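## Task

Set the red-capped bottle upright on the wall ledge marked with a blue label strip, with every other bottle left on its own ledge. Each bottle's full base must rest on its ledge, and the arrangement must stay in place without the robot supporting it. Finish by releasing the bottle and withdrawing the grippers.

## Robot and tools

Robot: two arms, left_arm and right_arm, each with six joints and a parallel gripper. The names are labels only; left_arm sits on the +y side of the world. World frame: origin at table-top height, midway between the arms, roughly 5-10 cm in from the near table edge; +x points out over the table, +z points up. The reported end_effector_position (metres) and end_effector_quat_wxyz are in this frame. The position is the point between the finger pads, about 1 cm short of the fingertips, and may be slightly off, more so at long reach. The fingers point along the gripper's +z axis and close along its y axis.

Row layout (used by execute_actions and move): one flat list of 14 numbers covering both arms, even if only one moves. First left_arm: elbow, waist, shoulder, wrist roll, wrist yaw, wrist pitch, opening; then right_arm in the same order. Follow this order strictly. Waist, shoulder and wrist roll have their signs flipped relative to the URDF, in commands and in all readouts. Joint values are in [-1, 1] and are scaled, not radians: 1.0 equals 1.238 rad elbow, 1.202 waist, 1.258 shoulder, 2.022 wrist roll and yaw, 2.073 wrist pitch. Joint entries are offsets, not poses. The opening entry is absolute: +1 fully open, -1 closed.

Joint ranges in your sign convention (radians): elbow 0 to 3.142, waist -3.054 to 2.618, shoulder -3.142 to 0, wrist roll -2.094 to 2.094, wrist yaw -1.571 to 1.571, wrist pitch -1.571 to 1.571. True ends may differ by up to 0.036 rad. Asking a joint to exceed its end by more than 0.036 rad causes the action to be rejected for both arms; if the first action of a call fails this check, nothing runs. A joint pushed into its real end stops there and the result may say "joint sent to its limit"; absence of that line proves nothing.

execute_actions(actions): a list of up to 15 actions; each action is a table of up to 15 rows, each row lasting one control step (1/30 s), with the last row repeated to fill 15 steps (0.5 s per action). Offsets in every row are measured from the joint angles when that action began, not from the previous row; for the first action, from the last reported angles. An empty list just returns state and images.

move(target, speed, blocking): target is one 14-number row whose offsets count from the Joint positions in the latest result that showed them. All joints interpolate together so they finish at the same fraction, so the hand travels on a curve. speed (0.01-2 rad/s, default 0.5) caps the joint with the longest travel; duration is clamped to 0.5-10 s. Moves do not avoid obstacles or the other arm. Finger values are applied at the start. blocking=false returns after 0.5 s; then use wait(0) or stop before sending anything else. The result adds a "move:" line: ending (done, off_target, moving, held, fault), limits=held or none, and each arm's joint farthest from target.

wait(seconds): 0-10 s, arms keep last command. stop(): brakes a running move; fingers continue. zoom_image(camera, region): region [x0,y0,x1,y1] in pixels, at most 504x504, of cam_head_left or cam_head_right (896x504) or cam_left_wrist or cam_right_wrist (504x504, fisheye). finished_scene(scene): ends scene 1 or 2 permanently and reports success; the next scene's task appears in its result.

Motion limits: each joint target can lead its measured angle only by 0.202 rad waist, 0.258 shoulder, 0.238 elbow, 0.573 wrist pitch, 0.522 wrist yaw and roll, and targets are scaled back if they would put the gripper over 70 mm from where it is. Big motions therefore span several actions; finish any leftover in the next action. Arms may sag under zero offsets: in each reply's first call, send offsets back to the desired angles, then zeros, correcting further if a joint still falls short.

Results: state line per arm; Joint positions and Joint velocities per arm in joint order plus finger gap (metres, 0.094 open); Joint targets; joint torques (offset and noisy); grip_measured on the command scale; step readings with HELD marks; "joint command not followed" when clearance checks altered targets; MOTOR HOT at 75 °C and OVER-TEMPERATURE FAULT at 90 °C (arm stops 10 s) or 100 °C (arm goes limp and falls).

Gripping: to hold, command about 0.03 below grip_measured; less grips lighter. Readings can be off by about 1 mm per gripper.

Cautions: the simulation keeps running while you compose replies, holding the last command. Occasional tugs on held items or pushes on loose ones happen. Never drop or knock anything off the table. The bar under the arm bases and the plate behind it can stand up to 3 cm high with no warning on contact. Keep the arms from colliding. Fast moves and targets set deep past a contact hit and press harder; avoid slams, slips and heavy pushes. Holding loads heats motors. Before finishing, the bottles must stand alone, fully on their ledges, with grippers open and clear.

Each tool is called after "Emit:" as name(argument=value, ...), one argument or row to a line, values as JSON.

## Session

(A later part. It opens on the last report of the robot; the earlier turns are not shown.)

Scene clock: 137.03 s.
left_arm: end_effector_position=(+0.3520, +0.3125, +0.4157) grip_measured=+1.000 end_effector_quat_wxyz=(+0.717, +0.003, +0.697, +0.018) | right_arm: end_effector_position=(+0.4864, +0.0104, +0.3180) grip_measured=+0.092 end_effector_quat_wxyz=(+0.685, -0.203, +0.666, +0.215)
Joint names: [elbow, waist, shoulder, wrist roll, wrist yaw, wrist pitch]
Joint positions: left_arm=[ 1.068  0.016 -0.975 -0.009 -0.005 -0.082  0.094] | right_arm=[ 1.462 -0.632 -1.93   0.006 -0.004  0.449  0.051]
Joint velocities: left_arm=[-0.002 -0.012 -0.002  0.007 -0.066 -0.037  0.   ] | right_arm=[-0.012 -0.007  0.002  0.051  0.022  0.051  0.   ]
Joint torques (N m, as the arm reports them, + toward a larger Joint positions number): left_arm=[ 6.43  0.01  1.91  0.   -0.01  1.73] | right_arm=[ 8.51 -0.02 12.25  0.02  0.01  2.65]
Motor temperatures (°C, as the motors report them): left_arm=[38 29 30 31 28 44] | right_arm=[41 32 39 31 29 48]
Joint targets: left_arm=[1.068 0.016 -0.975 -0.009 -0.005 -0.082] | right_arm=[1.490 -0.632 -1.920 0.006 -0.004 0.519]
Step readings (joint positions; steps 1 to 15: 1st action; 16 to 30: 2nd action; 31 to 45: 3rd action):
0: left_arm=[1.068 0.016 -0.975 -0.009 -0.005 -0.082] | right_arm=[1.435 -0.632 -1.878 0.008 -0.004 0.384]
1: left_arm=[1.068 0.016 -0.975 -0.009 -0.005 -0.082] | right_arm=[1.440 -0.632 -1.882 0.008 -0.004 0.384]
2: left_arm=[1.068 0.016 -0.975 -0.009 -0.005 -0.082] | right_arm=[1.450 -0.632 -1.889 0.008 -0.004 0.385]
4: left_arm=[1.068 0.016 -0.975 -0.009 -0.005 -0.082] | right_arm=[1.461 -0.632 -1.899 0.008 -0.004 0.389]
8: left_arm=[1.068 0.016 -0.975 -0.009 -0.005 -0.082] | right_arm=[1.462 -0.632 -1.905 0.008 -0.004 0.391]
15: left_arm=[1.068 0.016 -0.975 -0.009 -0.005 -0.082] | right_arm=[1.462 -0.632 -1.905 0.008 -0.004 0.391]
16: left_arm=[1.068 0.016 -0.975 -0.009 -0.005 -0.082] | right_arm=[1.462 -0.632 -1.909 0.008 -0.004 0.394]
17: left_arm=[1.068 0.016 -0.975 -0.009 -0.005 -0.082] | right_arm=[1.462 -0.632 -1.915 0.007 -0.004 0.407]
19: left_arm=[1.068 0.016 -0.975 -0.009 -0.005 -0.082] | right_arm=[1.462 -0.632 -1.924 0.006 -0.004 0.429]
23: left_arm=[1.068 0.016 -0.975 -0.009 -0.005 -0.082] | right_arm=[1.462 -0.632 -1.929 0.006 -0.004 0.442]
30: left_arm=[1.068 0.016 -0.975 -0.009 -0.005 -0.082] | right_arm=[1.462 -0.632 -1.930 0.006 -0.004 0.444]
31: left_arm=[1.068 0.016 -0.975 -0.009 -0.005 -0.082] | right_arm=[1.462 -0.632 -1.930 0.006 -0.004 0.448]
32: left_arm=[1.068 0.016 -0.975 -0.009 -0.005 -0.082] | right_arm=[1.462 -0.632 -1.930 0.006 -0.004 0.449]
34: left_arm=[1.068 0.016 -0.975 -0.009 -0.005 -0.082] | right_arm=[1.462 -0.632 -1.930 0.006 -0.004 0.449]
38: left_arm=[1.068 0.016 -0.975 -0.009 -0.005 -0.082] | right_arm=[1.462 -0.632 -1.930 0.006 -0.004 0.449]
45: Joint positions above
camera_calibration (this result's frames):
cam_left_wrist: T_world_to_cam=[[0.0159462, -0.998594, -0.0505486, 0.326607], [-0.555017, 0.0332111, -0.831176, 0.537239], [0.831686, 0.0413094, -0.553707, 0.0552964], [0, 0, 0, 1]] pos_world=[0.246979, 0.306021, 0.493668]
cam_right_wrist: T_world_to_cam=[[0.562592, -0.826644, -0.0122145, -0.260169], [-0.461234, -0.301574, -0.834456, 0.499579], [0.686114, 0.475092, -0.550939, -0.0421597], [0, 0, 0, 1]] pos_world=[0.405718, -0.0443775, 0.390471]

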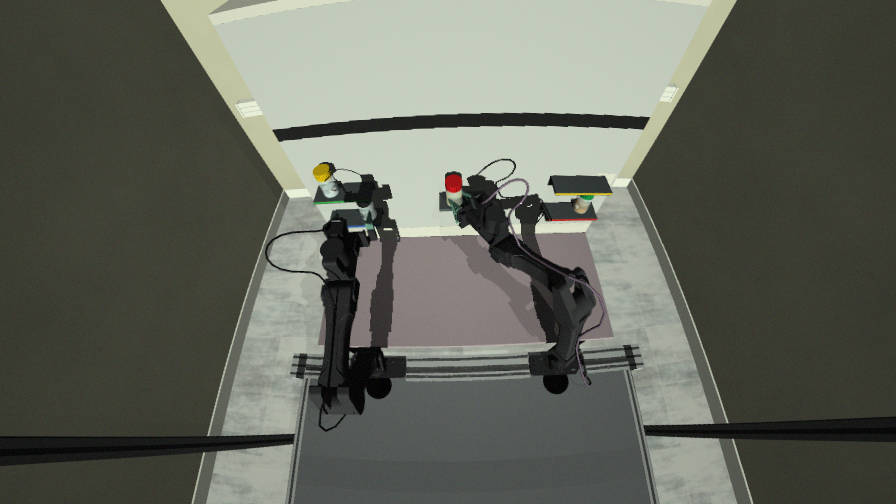

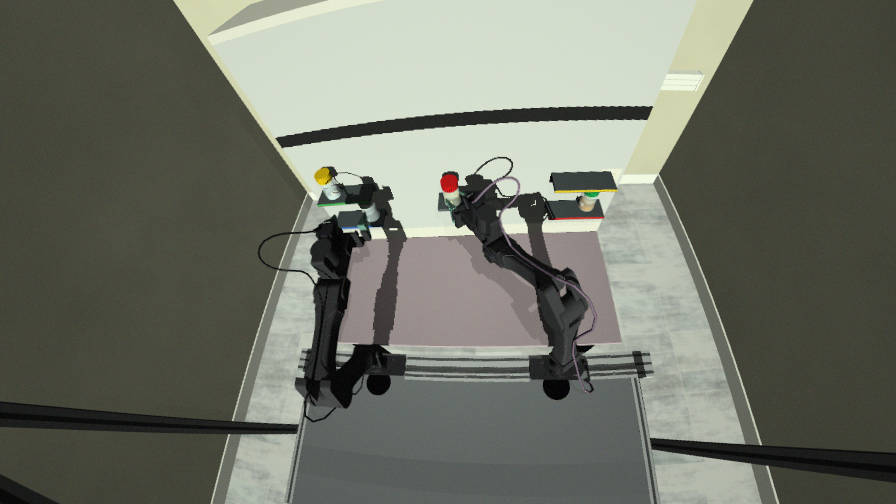

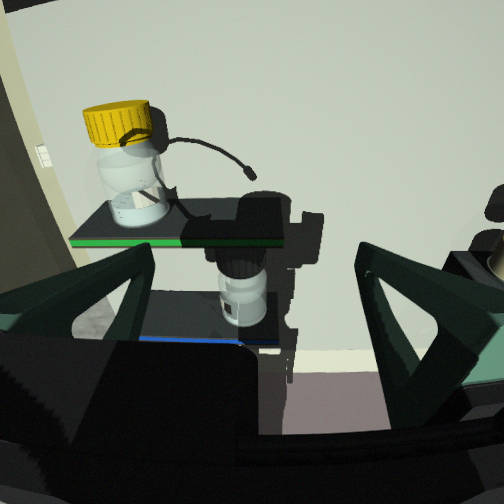

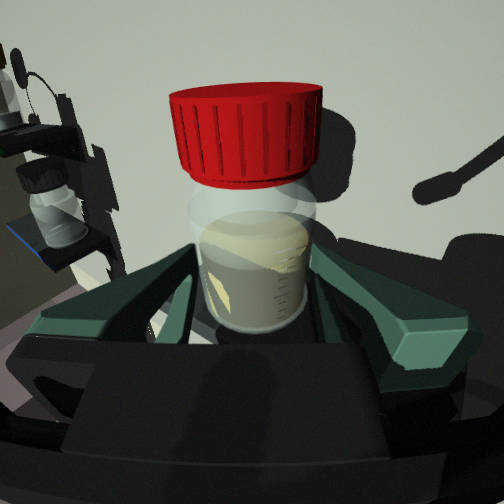

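Emit:
execute_actions(
  actions=[
    [[0,0,0,0,0,0,1, 0.04,0,0.008,0,0,0.045,0.06]],
    [[0,0,0,0,0,0,1, 0.022,0.04,0.008,0,0,0.038,0.06]],
    [[0,0,0,0,0,0,1, 0.005,0,0.008,0,0,0.036,0.06]],
    [[0,0,0,0,0,0,1, 0.015,0,0.008,0,0,0.02,0.06]],
  ],
)

Emit:
zoom_image(
  camera="cam_head_left",
  region=[400, 150, 540, 250],
)

Scene clock: 148.57 s.
left_arm: end_effector_position=(+0.3520, +0.3125, +0.4157) grip_measured=+1.000 end_effector_quat_wxyz=(+0.717, +0.003, +0.697, +0.018) | right_arm: end_effector_position=(+0.5039, -0.0137, +0.3176) grip_measured=+0.092 end_effector_quat_wxyz=(+0.693, -0.185, +0.667, +0.200)
Joint names: [elbow, waist, shoulder, wrist roll, wrist yaw, wrist pitch]
Joint positions: left_arm=[ 1.068  0.016 -0.975 -0.009 -0.005 -0.082  0.094] | right_arm=[ 1.462 -0.583 -1.939  0.006 -0.005  0.47   0.051]
Joint velocities: left_arm=[ 0.002  0.017 -0.002 -0.037  0.007 -0.081  0.   ] | right_arm=[-0.007 -0.007 -0.002  0.007 -0.037 -0.022 -0.   ]
Joint torques (N m, as the arm reports them, + toward a larger Joint positions number): left_arm=[ 6.43  0.    1.92  0.   -0.01  1.73] | right_arm=[ 7.78 -0.02 12.28  0.02  0.04  2.37]
Motor temperatures (°C, as the motors report them): left_arm=[38 29 30 31 28 44] | right_arm=[41 32 40 31 29 48]
Joint targets: left_arm=[1.068 0.016 -0.975 -0.009 -0.005 -0.082] | right_arm=[1.481 -0.583 -1.929 0.006 -0.005 0.513]
Step readings (joint positions; steps 1 to 15: 1st action; 16 to 30: 2nd action; 31 to 45: 3rd action; 46 to 60: 4th action):
0: left_arm=[1.068 0.016 -0.975 -0.009 -0.005 -0.082] | right_arm=[1.462 -0.632 -1.930 0.006 -0.004 0.449]
1: left_arm=[1.068 0.016 -0.975 -0.009 -0.005 -0.082] | right_arm=[1.462 -0.632 -1.930 0.006 -0.004 0.451]
2: left_arm=[1.068 0.016 -0.975 -0.009 -0.005 -0.082] | right_arm=[1.462 -0.632 -1.931 0.006 -0.004 0.454]
4: left_arm=[1.068 0.016 -0.975 -0.009 -0.005 -0.082] | right_arm=[1.462 -0.632 -1.933 0.006 -0.004 0.458]
8: left_arm=[1.068 0.016 -0.975 -0.009 -0.005 -0.082] | right_arm=[1.462 -0.632 -1.936 0.006 -0.004 0.462]
15: left_arm=[1.068 0.016 -0.975 -0.009 -0.005 -0.082] | right_arm=[1.462 -0.632 -1.936 0.006 -0.004 0.463]
16: left_arm=[1.068 0.016 -0.975 -0.009 -0.005 -0.082] | right_arm=[1.462 -0.629 -1.936 0.006 -0.007 0.463]
17: left_arm=[1.068 0.016 -0.975 -0.009 -0.005 -0.082] | right_arm=[1.462 -0.624 -1.937 0.006 -0.009 0.465]
19: left_arm=[1.068 0.016 -0.975 -0.009 -0.005 -0.082] | right_arm=[1.462 -0.609 -1.938 0.006 -0.009 0.469]
23: left_arm=[1.068 0.016 -0.975 -0.009 -0.005 -0.082] | right_arm=[1.462 -0.585 -1.939 0.006 -0.007 0.471]
30: left_arm=[1.068 0.016 -0.975 -0.009 -0.005 -0.082] | right_arm=[1.462 -0.583 -1.939 0.006 -0.005 0.471]
31: left_arm=[1.068 0.016 -0.975 -0.009 -0.005 -0.082] | right_arm=[1.462 -0.583 -1.939 0.006 -0.005 0.471]
32: left_arm=[1.068 0.016 -0.975 -0.009 -0.005 -0.082] | right_arm=[1.462 -0.583 -1.939 0.006 -0.005 0.471]
34: left_arm=[1.068 0.016 -0.975 -0.009 -0.005 -0.082] | right_arm=[1.462 -0.583 -1.939 0.006 -0.005 0.471]
38: left_arm=[1.068 0.016 -0.975 -0.009 -0.005 -0.082] | right_arm=[1.462 -0.583 -1.939 0.006 -0.005 0.471]
45: left_arm=[1.068 0.016 -0.975 -0.009 -0.005 -0.082] | right_arm=[1.462 -0.583 -1.939 0.006 -0.005 0.471]
46: left_arm=[1.068 0.016 -0.975 -0.009 -0.005 -0.082] | right_arm=[1.462 -0.583 -1.939 0.006 -0.005 0.470]
47: left_arm=[1.068 0.016 -0.975 -0.009 -0.005 -0.082] | right_arm=[1.462 -0.583 -1.939 0.006 -0.005 0.470]
49: left_arm=[1.068 0.016 -0.975 -0.009 -0.005 -0.082] | right_arm=[1.462 -0.583 -1.939 0.006 -0.005 0.470]
53: left_arm=[1.068 0.016 -0.975 -0.009 -0.005 -0.082] | right_arm=[1.462 -0.583 -1.939 0.006 -0.005 0.470]
60: Joint positions above
camera_calibration (this result's frames):
cam_left_wrist: T_world_to_cam=[[0.0159462, -0.998594, -0.0505486, 0.326607], [-0.555017, 0.0332111, -0.831176, 0.537239], [0.831686, 0.0413094, -0.553707, 0.0552964], [0, 0, 0, 1]] pos_world=[0.246979, 0.306021, 0.493668]
cam_right_wrist: T_world_to_cam=[[0.521893, -0.852887, -0.0145207, -0.269101], [-0.468474, -0.272356, -0.840449, 0.50608], [0.712854, 0.445427, -0.541696, -0.0597385], [0, 0, 0, 1]] pos_world=[0.420112, -0.0650693, 0.389067]

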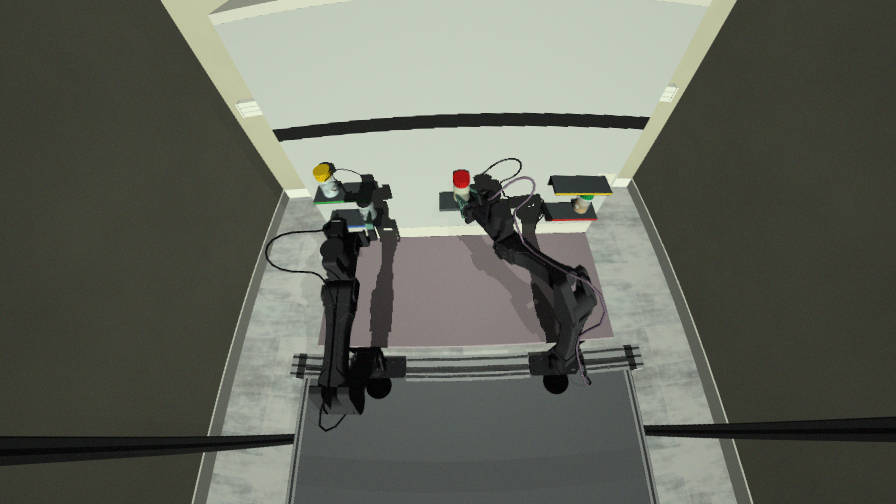

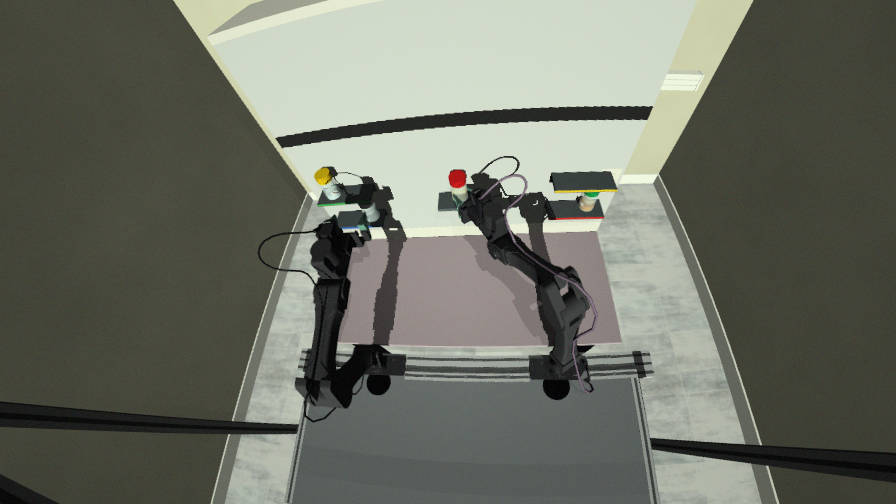

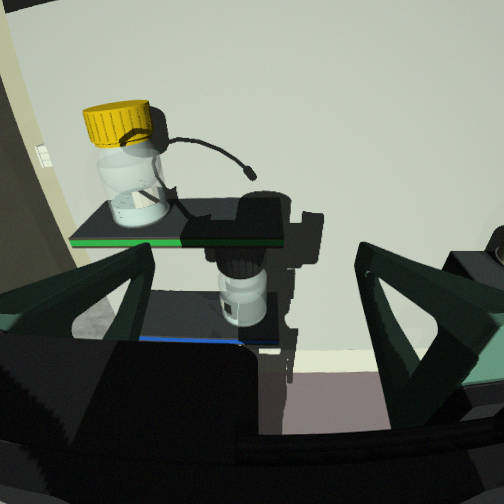

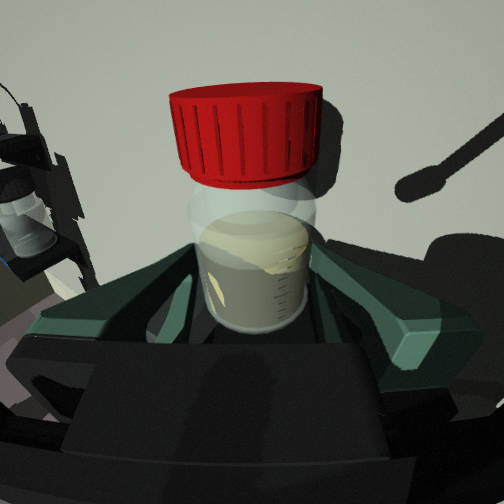

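Region (400, 150, 540, 250) of cam_head_left's 896x504 image, scaled by 3.600, with more detail than that image has; it fills the top 360 rows of this view, and the rest is white.

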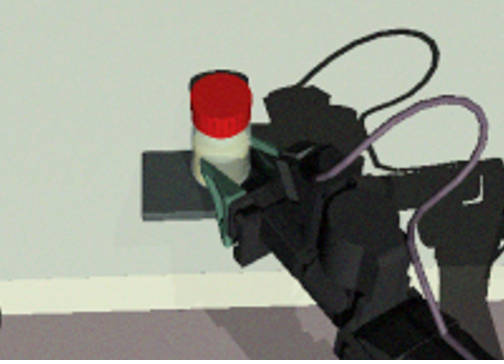

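Emit:
execute_actions(
  actions=[
    [[0,0,0,0,0,0,1, 0.015,0,0.008,0,0,0.01,0.4]],
    [[0,0,0,0,0,0,1, 0.02,0,0.008,0,0,0.008,1]],
    [[0,0,0,0,0,0,1, 0.02,0,0.03,0,0,0.008,1]],
  ],
)

Emit:
move(
  target=[-0.06,0.2,-0.1,0,0,0.1,1, -0.35,0,0.59,0,0,-0.12,1],
  speed=0.7,
)

Scene clock: 157.63 s.
left_arm: end_effector_position=(+0.3520, +0.3125, +0.4157) grip_measured=+1.000 end_effector_quat_wxyz=(+0.717, +0.003, +0.697, +0.018) | right_arm: end_effector_position=(+0.5039, -0.0137, +0.3178) grip_measured=+1.000 end_effector_quat_wxyz=(+0.693, -0.185, +0.667, +0.200)
Joint names: [elbow, waist, shoulder, wrist roll, wrist yaw, wrist pitch]
Joint positions: left_arm=[ 1.068  0.016 -0.975 -0.009 -0.005 -0.082  0.094] | right_arm=[ 1.462 -0.583 -1.939  0.006 -0.005  0.47   0.094]
Joint velocities: left_arm=[-0.007 -0.027 -0.002 -0.007  0.007  0.007  0.   ] | right_arm=[-0.007 -0.032  0.002 -0.081  0.022 -0.066  0.   ]
Joint torques (N m, as the arm reports them, + toward a larger Joint positions number): left_arm=[ 6.42  0.01  1.92  0.   -0.01  1.73] | right_arm=[ 8.33 -0.01 15.06  0.01  0.02  2.07]
Motor temperatures (°C, as the motors report them): left_arm=[38 29 30 31 28 44] | right_arm=[41 32 40 31 29 48]
Joint targets: left_arm=[1.068 0.016 -0.975 -0.009 -0.005 -0.082] | right_arm=[1.487 -0.583 -1.901 0.006 -0.005 0.487]
Step readings (joint positions; steps 1 to 15: 1st action; 16 to 30: 2nd action; 31 to 45: 3rd action):
0: left_arm=[1.068 0.016 -0.975 -0.009 -0.005 -0.082] | right_arm=[1.462 -0.583 -1.939 0.006 -0.005 0.470]
1: left_arm=[1.068 0.016 -0.975 -0.009 -0.005 -0.082] | right_arm=[1.462 -0.583 -1.939 0.006 -0.005 0.469]
2: left_arm=[1.068 0.016 -0.975 -0.009 -0.005 -0.082] | right_arm=[1.462 -0.583 -1.939 0.006 -0.005 0.469]
4: left_arm=[1.068 0.016 -0.975 -0.009 -0.005 -0.082] | right_arm=[1.462 -0.583 -1.939 0.006 -0.005 0.470]
8: left_arm=[1.068 0.016 -0.975 -0.009 -0.005 -0.082] | right_arm=[1.462 -0.583 -1.939 0.006 -0.005 0.470]
15: left_arm=[1.068 0.016 -0.975 -0.009 -0.005 -0.082] | right_arm=[1.462 -0.583 -1.939 0.006 -0.005 0.470]
16: left_arm=[1.068 0.016 -0.975 -0.009 -0.005 -0.082] | right_arm=[1.462 -0.583 -1.939 0.006 -0.005 0.470]
17: left_arm=[1.068 0.016 -0.975 -0.009 -0.005 -0.082] | right_arm=[1.462 -0.583 -1.939 0.006 -0.005 0.470]
19: left_arm=[1.068 0.016 -0.975 -0.009 -0.005 -0.082] | right_arm=[1.462 -0.583 -1.939 0.006 -0.005 0.470]
23: left_arm=[1.068 0.016 -0.975 -0.009 -0.005 -0.082] | right_arm=[1.462 -0.583 -1.939 0.006 -0.005 0.470]
30: left_arm=[1.068 0.016 -0.975 -0.009 -0.005 -0.082] | right_arm=[1.462 -0.583 -1.939 0.006 -0.005 0.470]
31: left_arm=[1.068 0.016 -0.975 -0.009 -0.005 -0.082] | right_arm=[1.462 -0.583 -1.939 0.006 -0.005 0.470]
32: left_arm=[1.068 0.016 -0.975 -0.009 -0.005 -0.082] | right_arm=[1.462 -0.583 -1.939 0.006 -0.005 0.470]
34: left_arm=[1.068 0.016 -0.975 -0.009 -0.005 -0.082] | right_arm=[1.462 -0.583 -1.939 0.006 -0.005 0.470]
38: left_arm=[1.068 0.016 -0.975 -0.009 -0.005 -0.082] | right_arm=[1.462 -0.583 -1.939 0.006 -0.005 0.470]
45: Joint positions above
camera_calibration (this result's frames):
cam_left_wrist: T_world_to_cam=[[0.0159462, -0.998594, -0.0505486, 0.326607], [-0.555017, 0.0332111, -0.831176, 0.537239], [0.831686, 0.0413094, -0.553707, 0.0552964], [0, 0, 0, 1]] pos_world=[0.246979, 0.306021, 0.493668]
cam_right_wrist: T_world_to_cam=[[0.521891, -0.852889, -0.0145192, -0.269101], [-0.46793, -0.272016, -0.840862, 0.506097], [0.713212, 0.445632, -0.541055, -0.0600112], [0, 0, 0, 1]] pos_world=[0.42006, -0.0651034, 0.389181]

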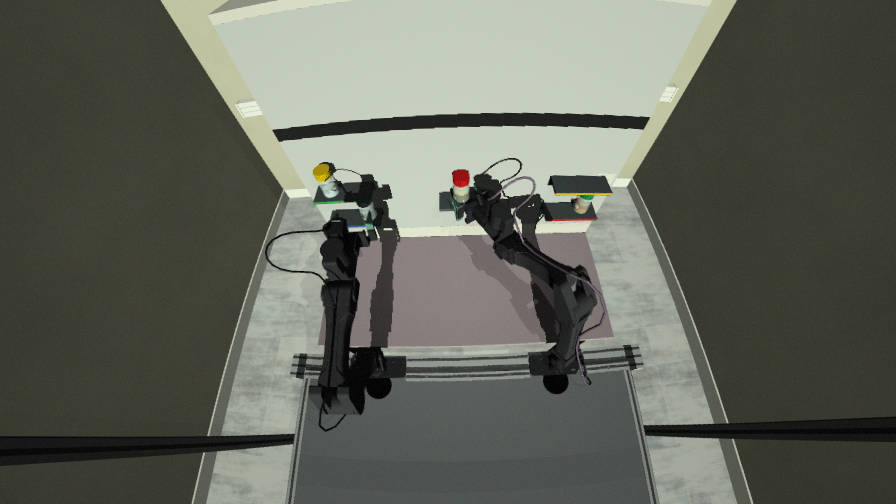

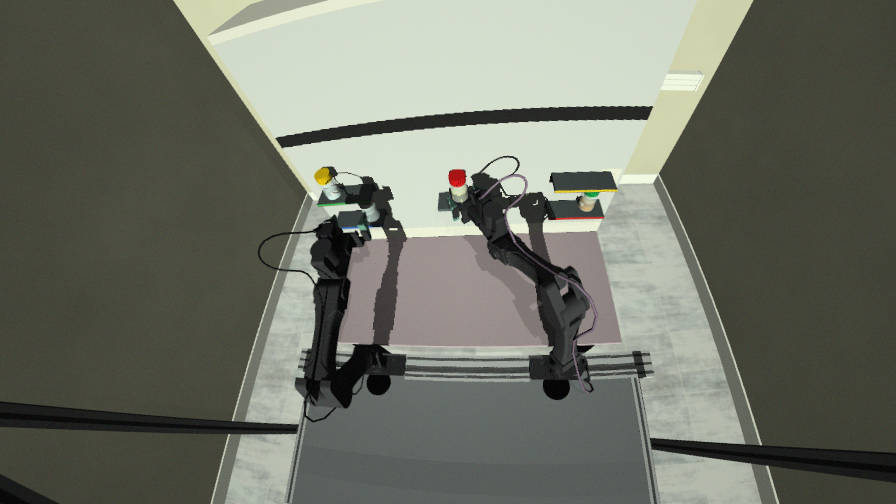

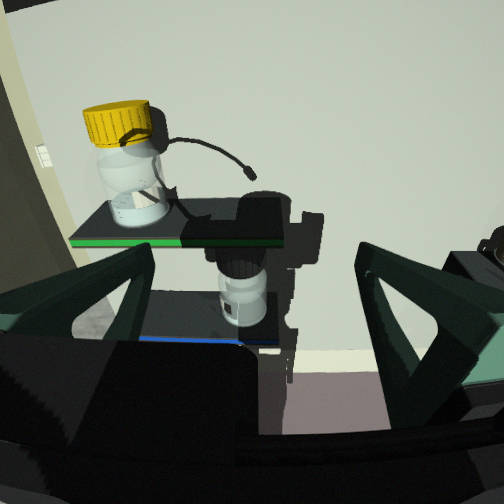

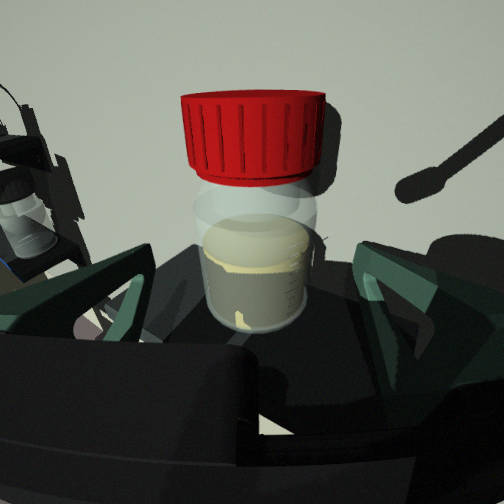

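Scene clock: 159.47 s.
left_arm: end_effector_position=(+0.3810, +0.2230, +0.3903) grip_measured=+1.000 end_effector_quat_wxyz=(+0.717, +0.084, +0.689, -0.064) | right_arm: end_effector_position=(+0.3454, -0.1120, +0.3992) grip_measured=+1.000 end_effector_quat_wxyz=(+0.711, -0.180, +0.649, +0.204)
Joint names: [elbow, waist, shoulder, wrist roll, wrist yaw, wrist pitch]
Joint positions: left_arm=[ 1.006  0.247 -1.092 -0.009 -0.005  0.111  0.094] | right_arm=[ 1.038 -0.583 -1.208  0.008 -0.005  0.216  0.094]
Joint velocities: left_arm=[-0.007  0.037 -0.017 -0.007 -0.037  0.007  0.   ] | right_arm=[-0.002 -0.002  0.017  0.007 -0.037  0.037  0.   ]
Joint torques (N m, as the arm reports them, + toward a larger Joint positions number): left_arm=[ 5.74  0.89  2.35 -0.01 -0.01  1.86] | right_arm=[ 5.52 -0.05  5.19 -0.01  0.05  1.97]
Motor temperatures (°C, as the motors report them): left_arm=[38 29 30 31 28 44] | right_arm=[41 32 40 31 29 47]
Joint targets: left_arm=[0.993 0.257 -1.101 -0.009 -0.005 0.125] | right_arm=[1.029 -0.583 -1.196 0.006 -0.005 0.222]
move: done; limits=none; left_arm: farthest joint: the wrist pitch, 0.015 radians from its target (0.207 radians at the start); right_arm: farthest joint: the shoulder, 0.011 radians from its target (0.742 radians at the start)
camera_calibration (this result's frames):
cam_left_wrist: T_world_to_cam=[[-0.21222, -0.975733, -0.0539318, 0.318614], [-0.524018, 0.160209, -0.836504, 0.497191], [0.824844, -0.149262, -0.545301, 0.0626663], [0, 0, 0, 1]] pos_world=[0.276463, 0.240581, 0.467258]
cam_right_wrist: T_world_to_cam=[[0.521598, -0.8531, -0.0125242, -0.269737], [-0.429219, -0.249688, -0.868001, 0.473591], [0.737365, 0.458123, -0.496404, 0.116156], [0, 0, 0, 1]] pos_world=[0.258319, -0.165077, 0.46536]

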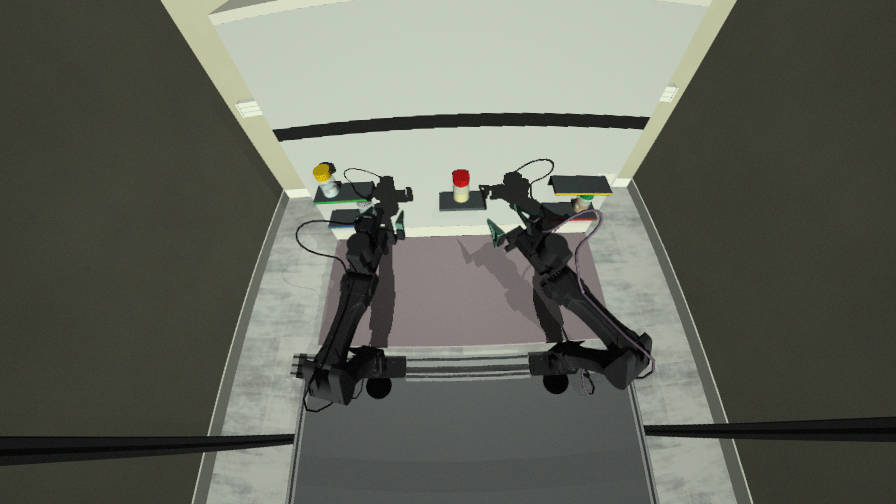

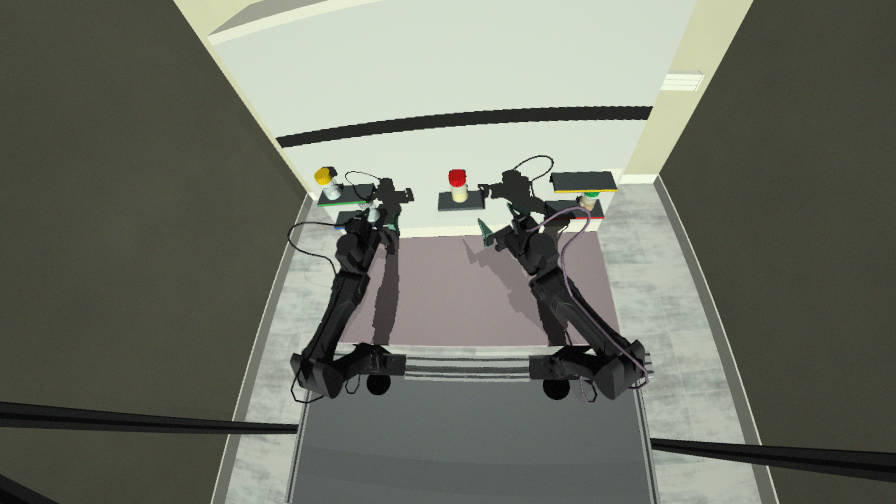

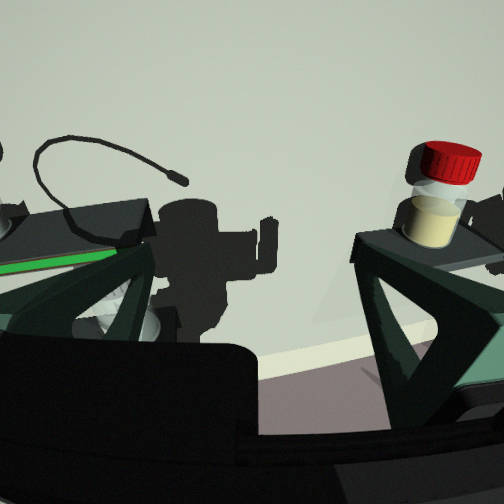

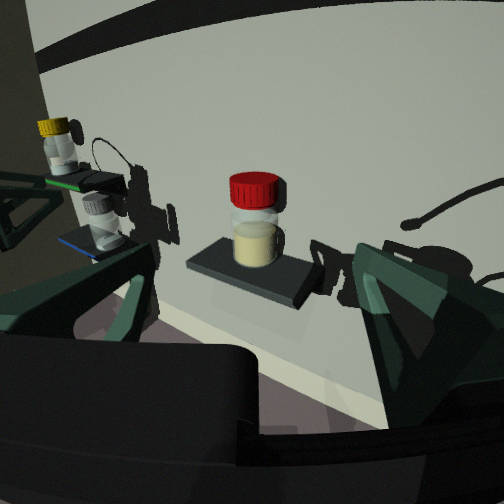

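Emit:
move(
  target=[-0.045,0.298,-0.05,0,0,0.08,1, 0.03,0.49,0.1,0,0,-0.08,1],
  speed=0.7,
)

Scene clock: 167.23 s.
left_arm: end_effector_position=(+0.3417, +0.0873, +0.3831) grip_measured=+1.000 end_effector_quat_wxyz=(+0.711, +0.199, +0.647, -0.192) | right_arm: end_effector_position=(+0.3798, -0.3484, +0.3894) grip_measured=+1.000 end_effector_quat_wxyz=(+0.710, +0.024, +0.703, -0.001)
Joint names: [elbow, waist, shoulder, wrist roll, wrist yaw, wrist pitch]
Joint positions: left_arm=[ 0.965  0.597 -1.145 -0.009 -0.005  0.261  0.094] | right_arm=[ 1.038  0.001 -1.102  0.008 -0.002  0.043  0.094]
Joint velocities: left_arm=[ 0.012 -0.007  0.002  0.007  0.066 -0.037  0.   ] | right_arm=[-0.002 -0.022  0.002 -0.007  0.022 -0.022  0.   ]
Joint torques (N m, as the arm reports them, + toward a larger Joint positions number): left_arm=[ 5.73  0.7   2.79  0.   -0.01  1.86] | right_arm=[ 9.35  0.4   4.88  0.   -0.02  2.02]
Motor temperatures (°C, as the motors report them): left_arm=[38 29 30 31 28 44] | right_arm=[40 32 38 31 29 46]
Joint targets: left_arm=[0.951 0.605 -1.155 -0.009 -0.005 0.276] | right_arm=[1.075 0.006 -1.082 0.008 -0.005 0.050]
move: off_target (right_arm); limits=none; left_arm: farthest joint: the wrist pitch, 0.016 radians from its target (0.166 radians at the start); right_arm: farthest joint: the elbow, 0.037 radians from its target (0.037 radians at the start)
camera_calibration (this result's frames):
cam_left_wrist: T_world_to_cam=[[-0.532861, -0.844304, -0.0566613, 0.276623], [-0.401833, 0.311398, -0.86114, 0.44677], [0.744708, -0.436099, -0.505201, 0.108061], [0, 0, 0, 1]] pos_world=[0.246455, 0.141556, 0.454998]
cam_right_wrist: T_world_to_cam=[[-0.037651, -0.998648, -0.0358297, -0.318742], [-0.566788, 0.0508713, -0.822292, 0.559965], [0.823003, -0.0106523, -0.567937, 0.0261966], [0, 0, 0, 1]] pos_world=[0.28382, -0.346519, 0.463912]

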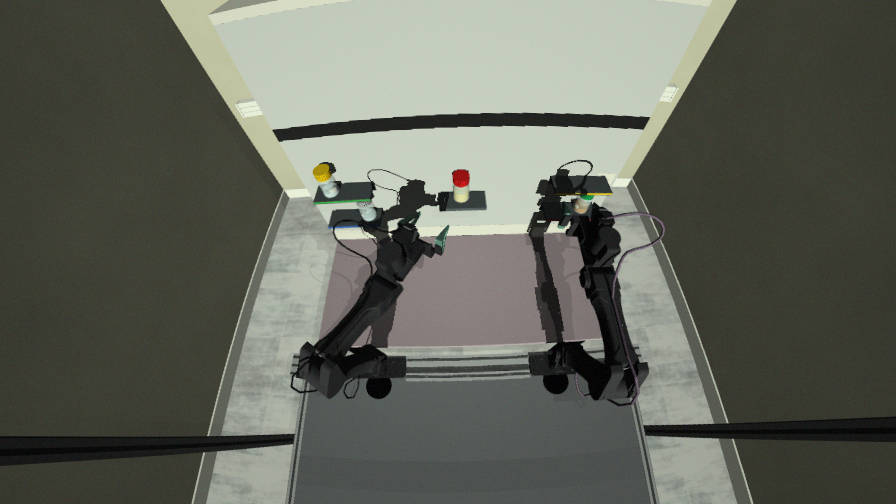

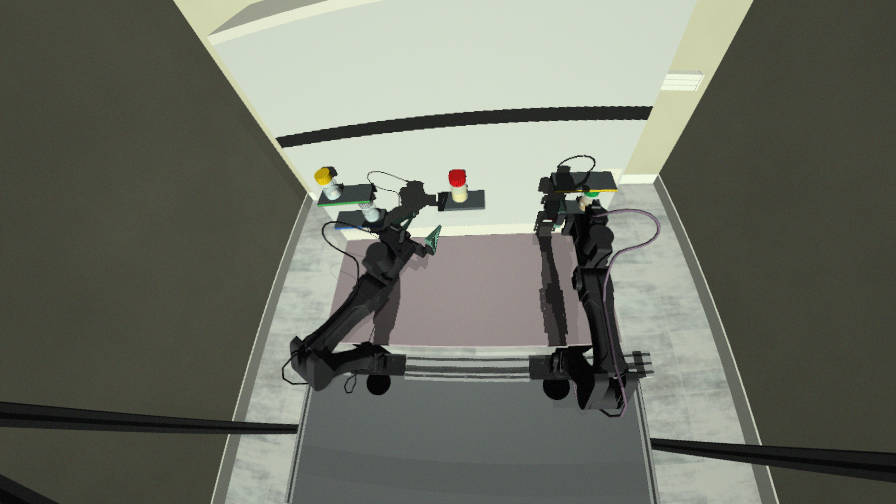

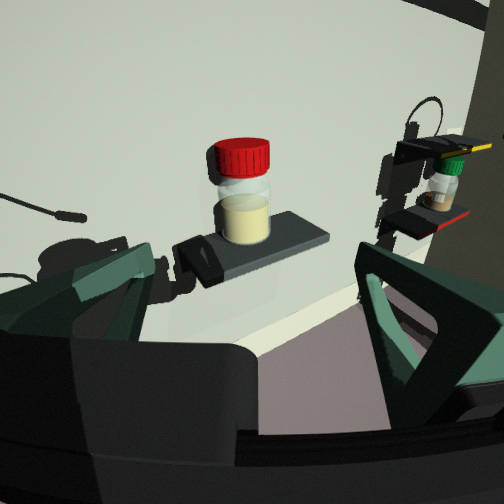

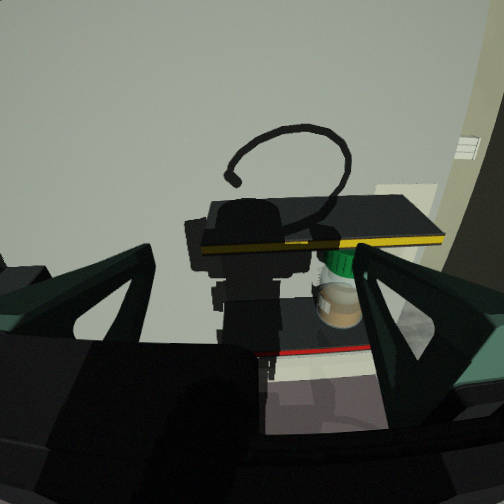

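Emit:
move(
  target=[0.287,-0.02,-0.342,0,0,0.028,1, 0.03,0,0.01,0,0,0.005,1],
  speed=0.5,
)

Scene clock: 178.20 s.
left_arm: end_effector_position=(+0.4385, +0.0328, +0.3625) grip_measured=+1.000 end_effector_quat_wxyz=(+0.690, +0.202, +0.671, -0.181) | right_arm: end_effector_position=(+0.3798, -0.3484, +0.3881) grip_measured=+1.000 end_effector_quat_wxyz=(+0.708, +0.024, +0.705, -0.001)
Joint names: [elbow, waist, shoulder, wrist roll, wrist yaw, wrist pitch]
Joint positions: left_arm=[ 1.283  0.588 -1.574 -0.009 -0.005  0.305  0.094] | right_arm=[ 1.038  0.001 -1.102  0.008 -0.002  0.038  0.094]
Joint velocities: left_arm=[ 0.007 -0.017  0.007  0.022  0.022 -0.066  0.   ] | right_arm=[ 0.012 -0.002 -0.002  0.066  0.007  0.022  0.   ]
Joint torques (N m, as the arm reports them, + toward a larger Joint positions number): left_arm=[ 9.23 -1.28  7.31  0.   -0.01  1.87] | right_arm=[ 9.29 -0.07  4.13  0.02  0.02  2.06]
Motor temperatures (°C, as the motors report them): left_arm=[38 29 30 31 28 45] | right_arm=[41 32 36 31 29 46]
Joint targets: left_arm=[1.320 0.573 -1.575 -0.009 -0.005 0.319] | right_arm=[1.075 0.001 -1.089 0.008 -0.002 0.054]
move: off_target (left_arm, right_arm); limits=none; left_arm: farthest joint: the elbow, 0.037 radians from its target (0.356 radians at the start); right_arm: farthest joint: the elbow, 0.037 radians from its target (0.037 radians at the start)
camera_calibration (this result's frames):
cam_left_wrist: T_world_to_cam=[[-0.52623, -0.848454, -0.0566433, 0.278226], [-0.4537, 0.336485, -0.825187, 0.493761], [0.719193, -0.408539, -0.562012, 0.0326326], [0, 0, 0, 1]] pos_world=[0.346961, 0.0832507, 0.441545]
cam_right_wrist: T_world_to_cam=[[-0.0376231, -0.99865, -0.0358222, -0.318749], [-0.571176, 0.0509054, -0.819248, 0.559374], [0.819965, -0.0103619, -0.57232, 0.0283918], [0, 0, 0, 1]] pos_world=[0.284228, -0.3465, 0.463096]

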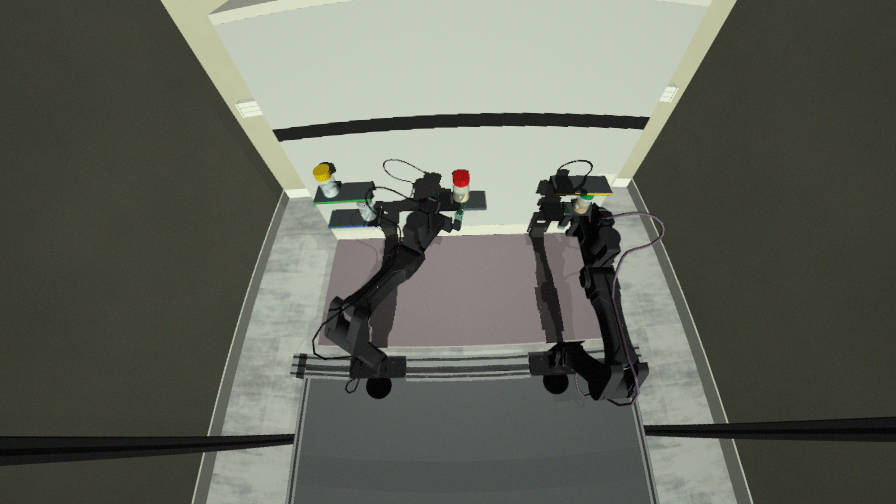

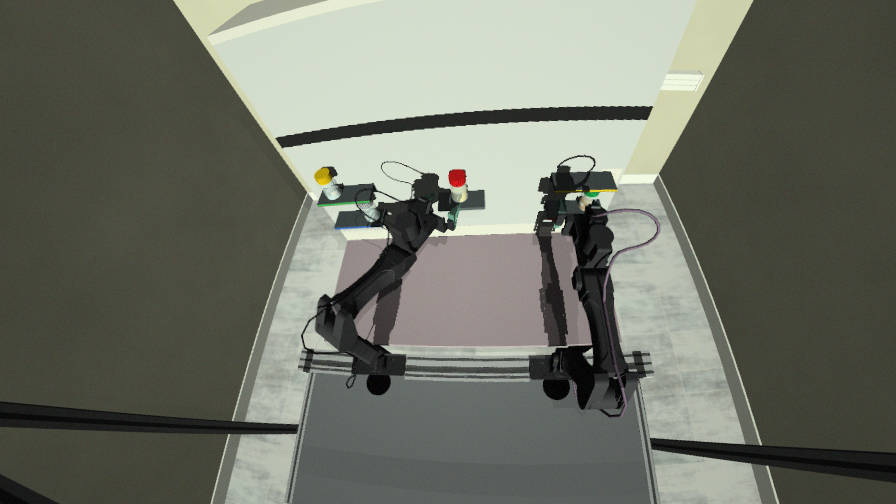

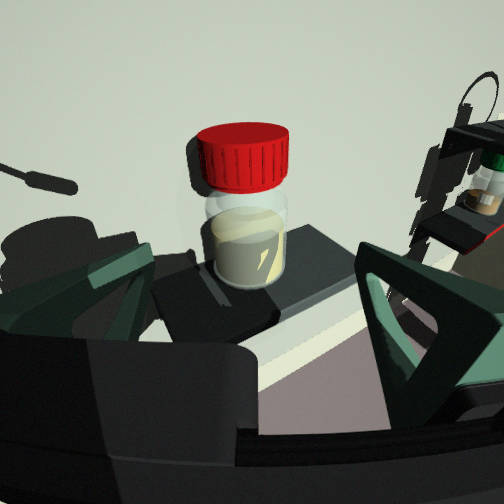

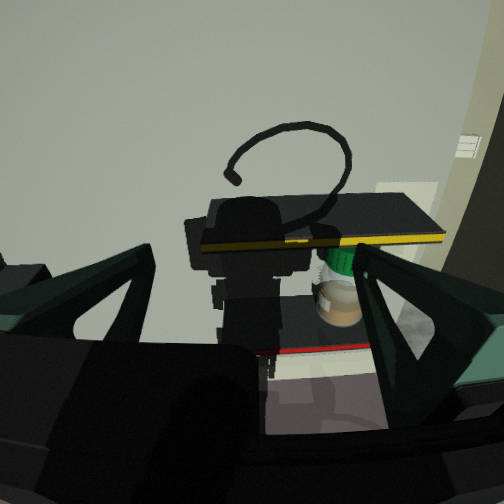

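Emit:
move(
  target=[0.2,-0.025,-0.16,0,0,-0.005,0.65, 0.03,0,0.01,0,0,0.008,1],
  speed=0.25,
)

Scene clock: 185.97 s.
left_arm: end_effector_position=(+0.4863, +0.0128, +0.3665) grip_measured=+0.652 end_effector_quat_wxyz=(+0.697, +0.195, +0.666, -0.178) | right_arm: end_effector_position=(+0.3798, -0.3483, +0.3870) grip_measured=+1.000 end_effector_quat_wxyz=(+0.707, +0.024, +0.707, -0.001)
Joint names: [elbow, waist, shoulder, wrist roll, wrist yaw, wrist pitch]
Joint positions: left_arm=[ 1.496  0.573 -1.77  -0.009 -0.005  0.305  0.078] | right_arm=[ 1.038  0.001 -1.102  0.008 -0.002  0.034  0.094]
Joint velocities: left_arm=[ 0.012 -0.022 -0.022  0.037  0.022 -0.051 -0.   ] | right_arm=[ 0.002 -0.007 -0.002  0.022 -0.022 -0.037  0.   ]
Joint torques (N m, as the arm reports them, + toward a larger Joint positions number): left_arm=[ 9.13 -1.36  8.66  0.   -0.01  1.63] | right_arm=[ 9.29 -0.02  4.21 -0.01  0.04  2.11]
Motor temperatures (°C, as the motors report them): left_arm=[40 29 31 31 28 45] | right_arm=[42 32 35 31 29 46]
Joint targets: left_arm=[1.531 0.558 -1.776 -0.009 -0.005 0.294] | right_arm=[1.075 0.001 -1.089 0.008 -0.002 0.055]
move: off_target (left_arm, right_arm); limits=none; left_arm: farthest joint: the elbow, 0.034 radians from its target (0.247 radians at the start); right_arm: farthest joint: the elbow, 0.037 radians from its target (0.037 radians at the start)
camera_calibration (this result's frames):
cam_left_wrist: T_world_to_cam=[[-0.513397, -0.856283, -0.0565948, 0.280523], [-0.445649, 0.322393, -0.83514, 0.525396], [0.733362, -0.403537, -0.547118, -0.0201254], [0, 0, 0, 1]] pos_world=[0.392921, 0.0627018, 0.443644]
cam_right_wrist: T_world_to_cam=[[-0.0376012, -0.998651, -0.0358165, -0.318755], [-0.574612, 0.0509311, -0.81684, 0.558901], [0.817562, -0.0101335, -0.575752, 0.0301144], [0, 0, 0, 1]] pos_world=[0.284545, -0.346485, 0.462454]

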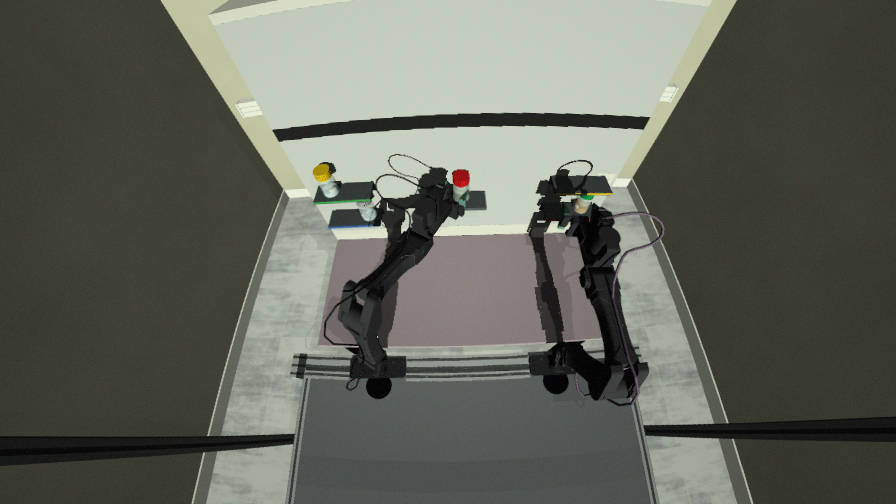

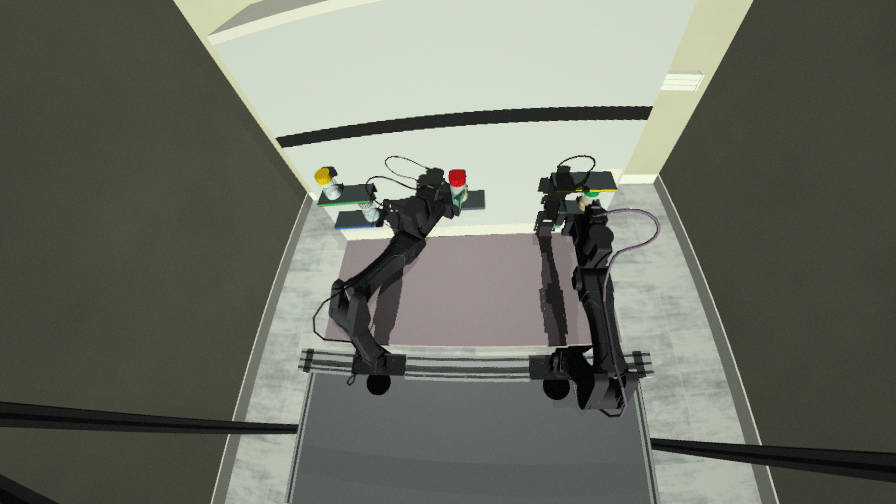

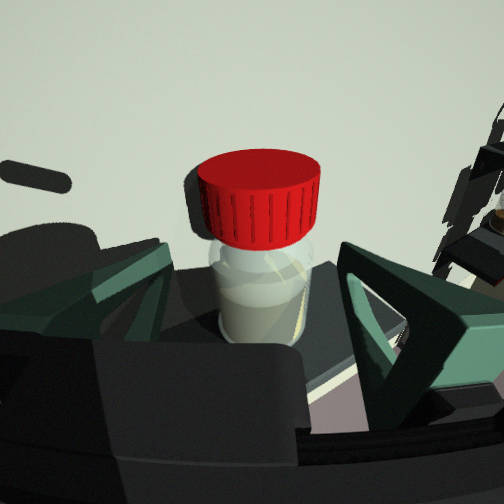

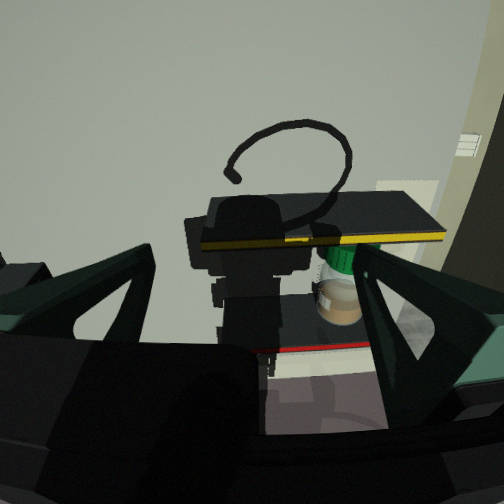

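Emit:
execute_actions(
  actions=[
    [[-0.045,0,0.008,0,0,0.035,0.65, 0,0,0,0,0,0,1]],
    [[0.03,0,0.008,0,0,0.008,0.65, 0,0,0,0,0,0,1]],
  ],
)

Scene clock: 192.70 s.
left_arm: end_effector_position=(+0.4857, +0.0135, +0.3582) grip_measured=+0.652 end_effector_quat_wxyz=(+0.701, +0.194, +0.662, -0.179) | right_arm: end_effector_position=(+0.3798, -0.3482, +0.3832) grip_measured=+1.000 end_effector_quat_wxyz=(+0.702, +0.024, +0.712, -0.000)
Joint names: [elbow, waist, shoulder, wrist roll, wrist yaw, wrist pitch]
Joint positions: left_arm=[ 1.45   0.573 -1.769 -0.009 -0.005  0.362  0.078] | right_arm=[ 1.038  0.001 -1.102  0.008 -0.002  0.018  0.094]
Joint velocities: left_arm=[-0.002  0.037 -0.007  0.022  0.037 -0.022  0.   ] | right_arm=[ 0.007  0.007 -0.012  0.007 -0.007  0.007  0.   ]
Joint torques (N m, as the arm reports them, + toward a larger Joint positions number): left_arm=[ 9.26  0.    9.89 -0.01 -0.01  1.86] | right_arm=[6.21 0.01 2.94 0.   0.02 2.01]
Motor temperatures (°C, as the motors report them): left_arm=[40 29 33 31 28 44] | right_arm=[42 32 34 31 29 46]
Joint targets: left_arm=[1.487 0.573 -1.759 -0.009 -0.005 0.377] | right_arm=[1.038 0.001 -1.102 0.008 -0.002 0.026]
Step readings (joint positions; steps 1 to 15: 1st action; 16 to 30: 2nd action):
0: left_arm=[1.496 0.573 -1.770 -0.009 -0.005 0.305] | right_arm=[1.038 0.001 -1.102 0.008 -0.002 0.034]
1: left_arm=[1.488 0.573 -1.770 -0.009 -0.005 0.318] | right_arm=[1.038 0.001 -1.102 0.008 -0.002 0.033]
2: left_arm=[1.479 0.573 -1.769 -0.009 -0.005 0.332] | right_arm=[1.038 0.001 -1.102 0.008 -0.002 0.032]
4: left_arm=[1.462 0.573 -1.769 -0.009 -0.005 0.343] | right_arm=[1.038 0.001 -1.102 0.008 -0.002 0.029]
8: left_arm=[1.450 0.573 -1.769 -0.009 -0.005 0.347] | right_arm=[1.038 0.001 -1.102 0.008 -0.002 0.027]
15: left_arm=[1.450 0.573 -1.769 -0.009 -0.005 0.360] | right_arm=[1.038 0.001 -1.102 0.008 -0.002 0.026]
16: left_arm=[1.450 0.573 -1.769 -0.009 -0.005 0.361] | right_arm=[1.038 0.001 -1.102 0.008 -0.002 0.025]
17: left_arm=[1.450 0.573 -1.769 -0.009 -0.005 0.361] | right_arm=[1.038 0.001 -1.102 0.008 -0.002 0.024]
19: left_arm=[1.450 0.573 -1.769 -0.009 -0.005 0.362] | right_arm=[1.038 0.001 -1.102 0.008 -0.002 0.022]
23: left_arm=[1.450 0.573 -1.769 -0.009 -0.005 0.362] | right_arm=[1.038 0.001 -1.102 0.008 -0.002 0.020]
30: Joint positions above
camera_calibration (this result's frames):
cam_left_wrist: T_world_to_cam=[[-0.513073, -0.856477, -0.0565951, 0.280112], [-0.436772, 0.317272, -0.841765, 0.516117], [0.738909, -0.407168, -0.536869, -0.030209], [0, 0, 0, 1]] pos_world=[0.391465, 0.0638602, 0.434084]
cam_right_wrist: T_world_to_cam=[[-0.0375211, -0.998654, -0.0357964, -0.318774], [-0.587022, 0.0510165, -0.807962, 0.557121], [0.808701, -0.0093023, -0.588147, 0.0363613], [0, 0, 0, 1]] pos_world=[0.285676, -0.34643, 0.460107]

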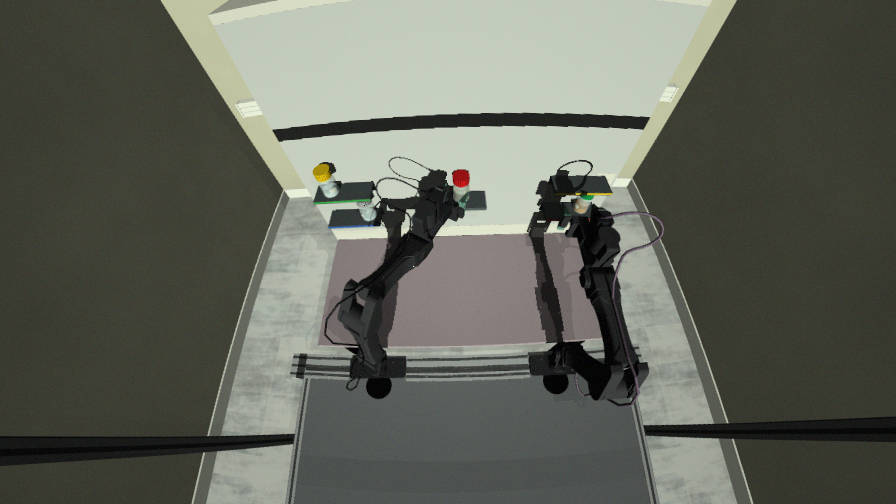

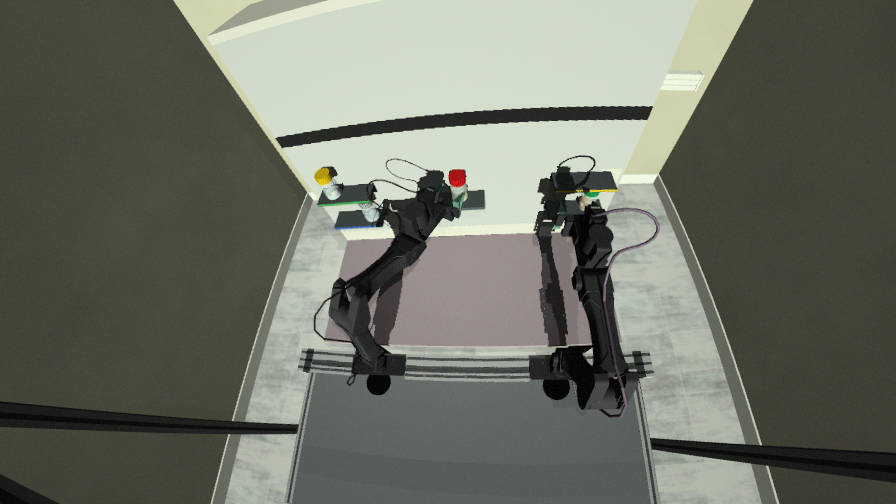

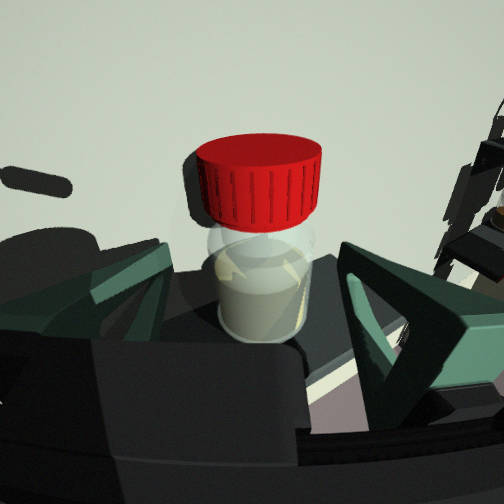

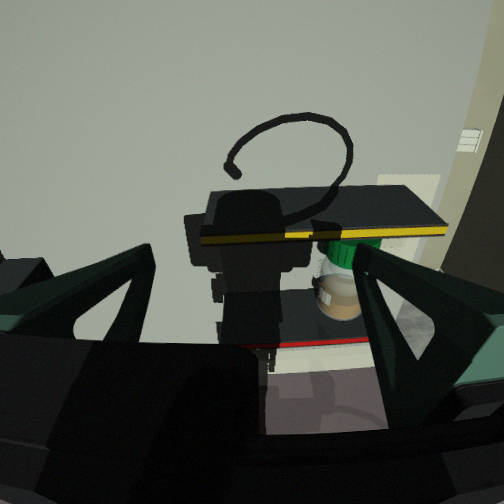

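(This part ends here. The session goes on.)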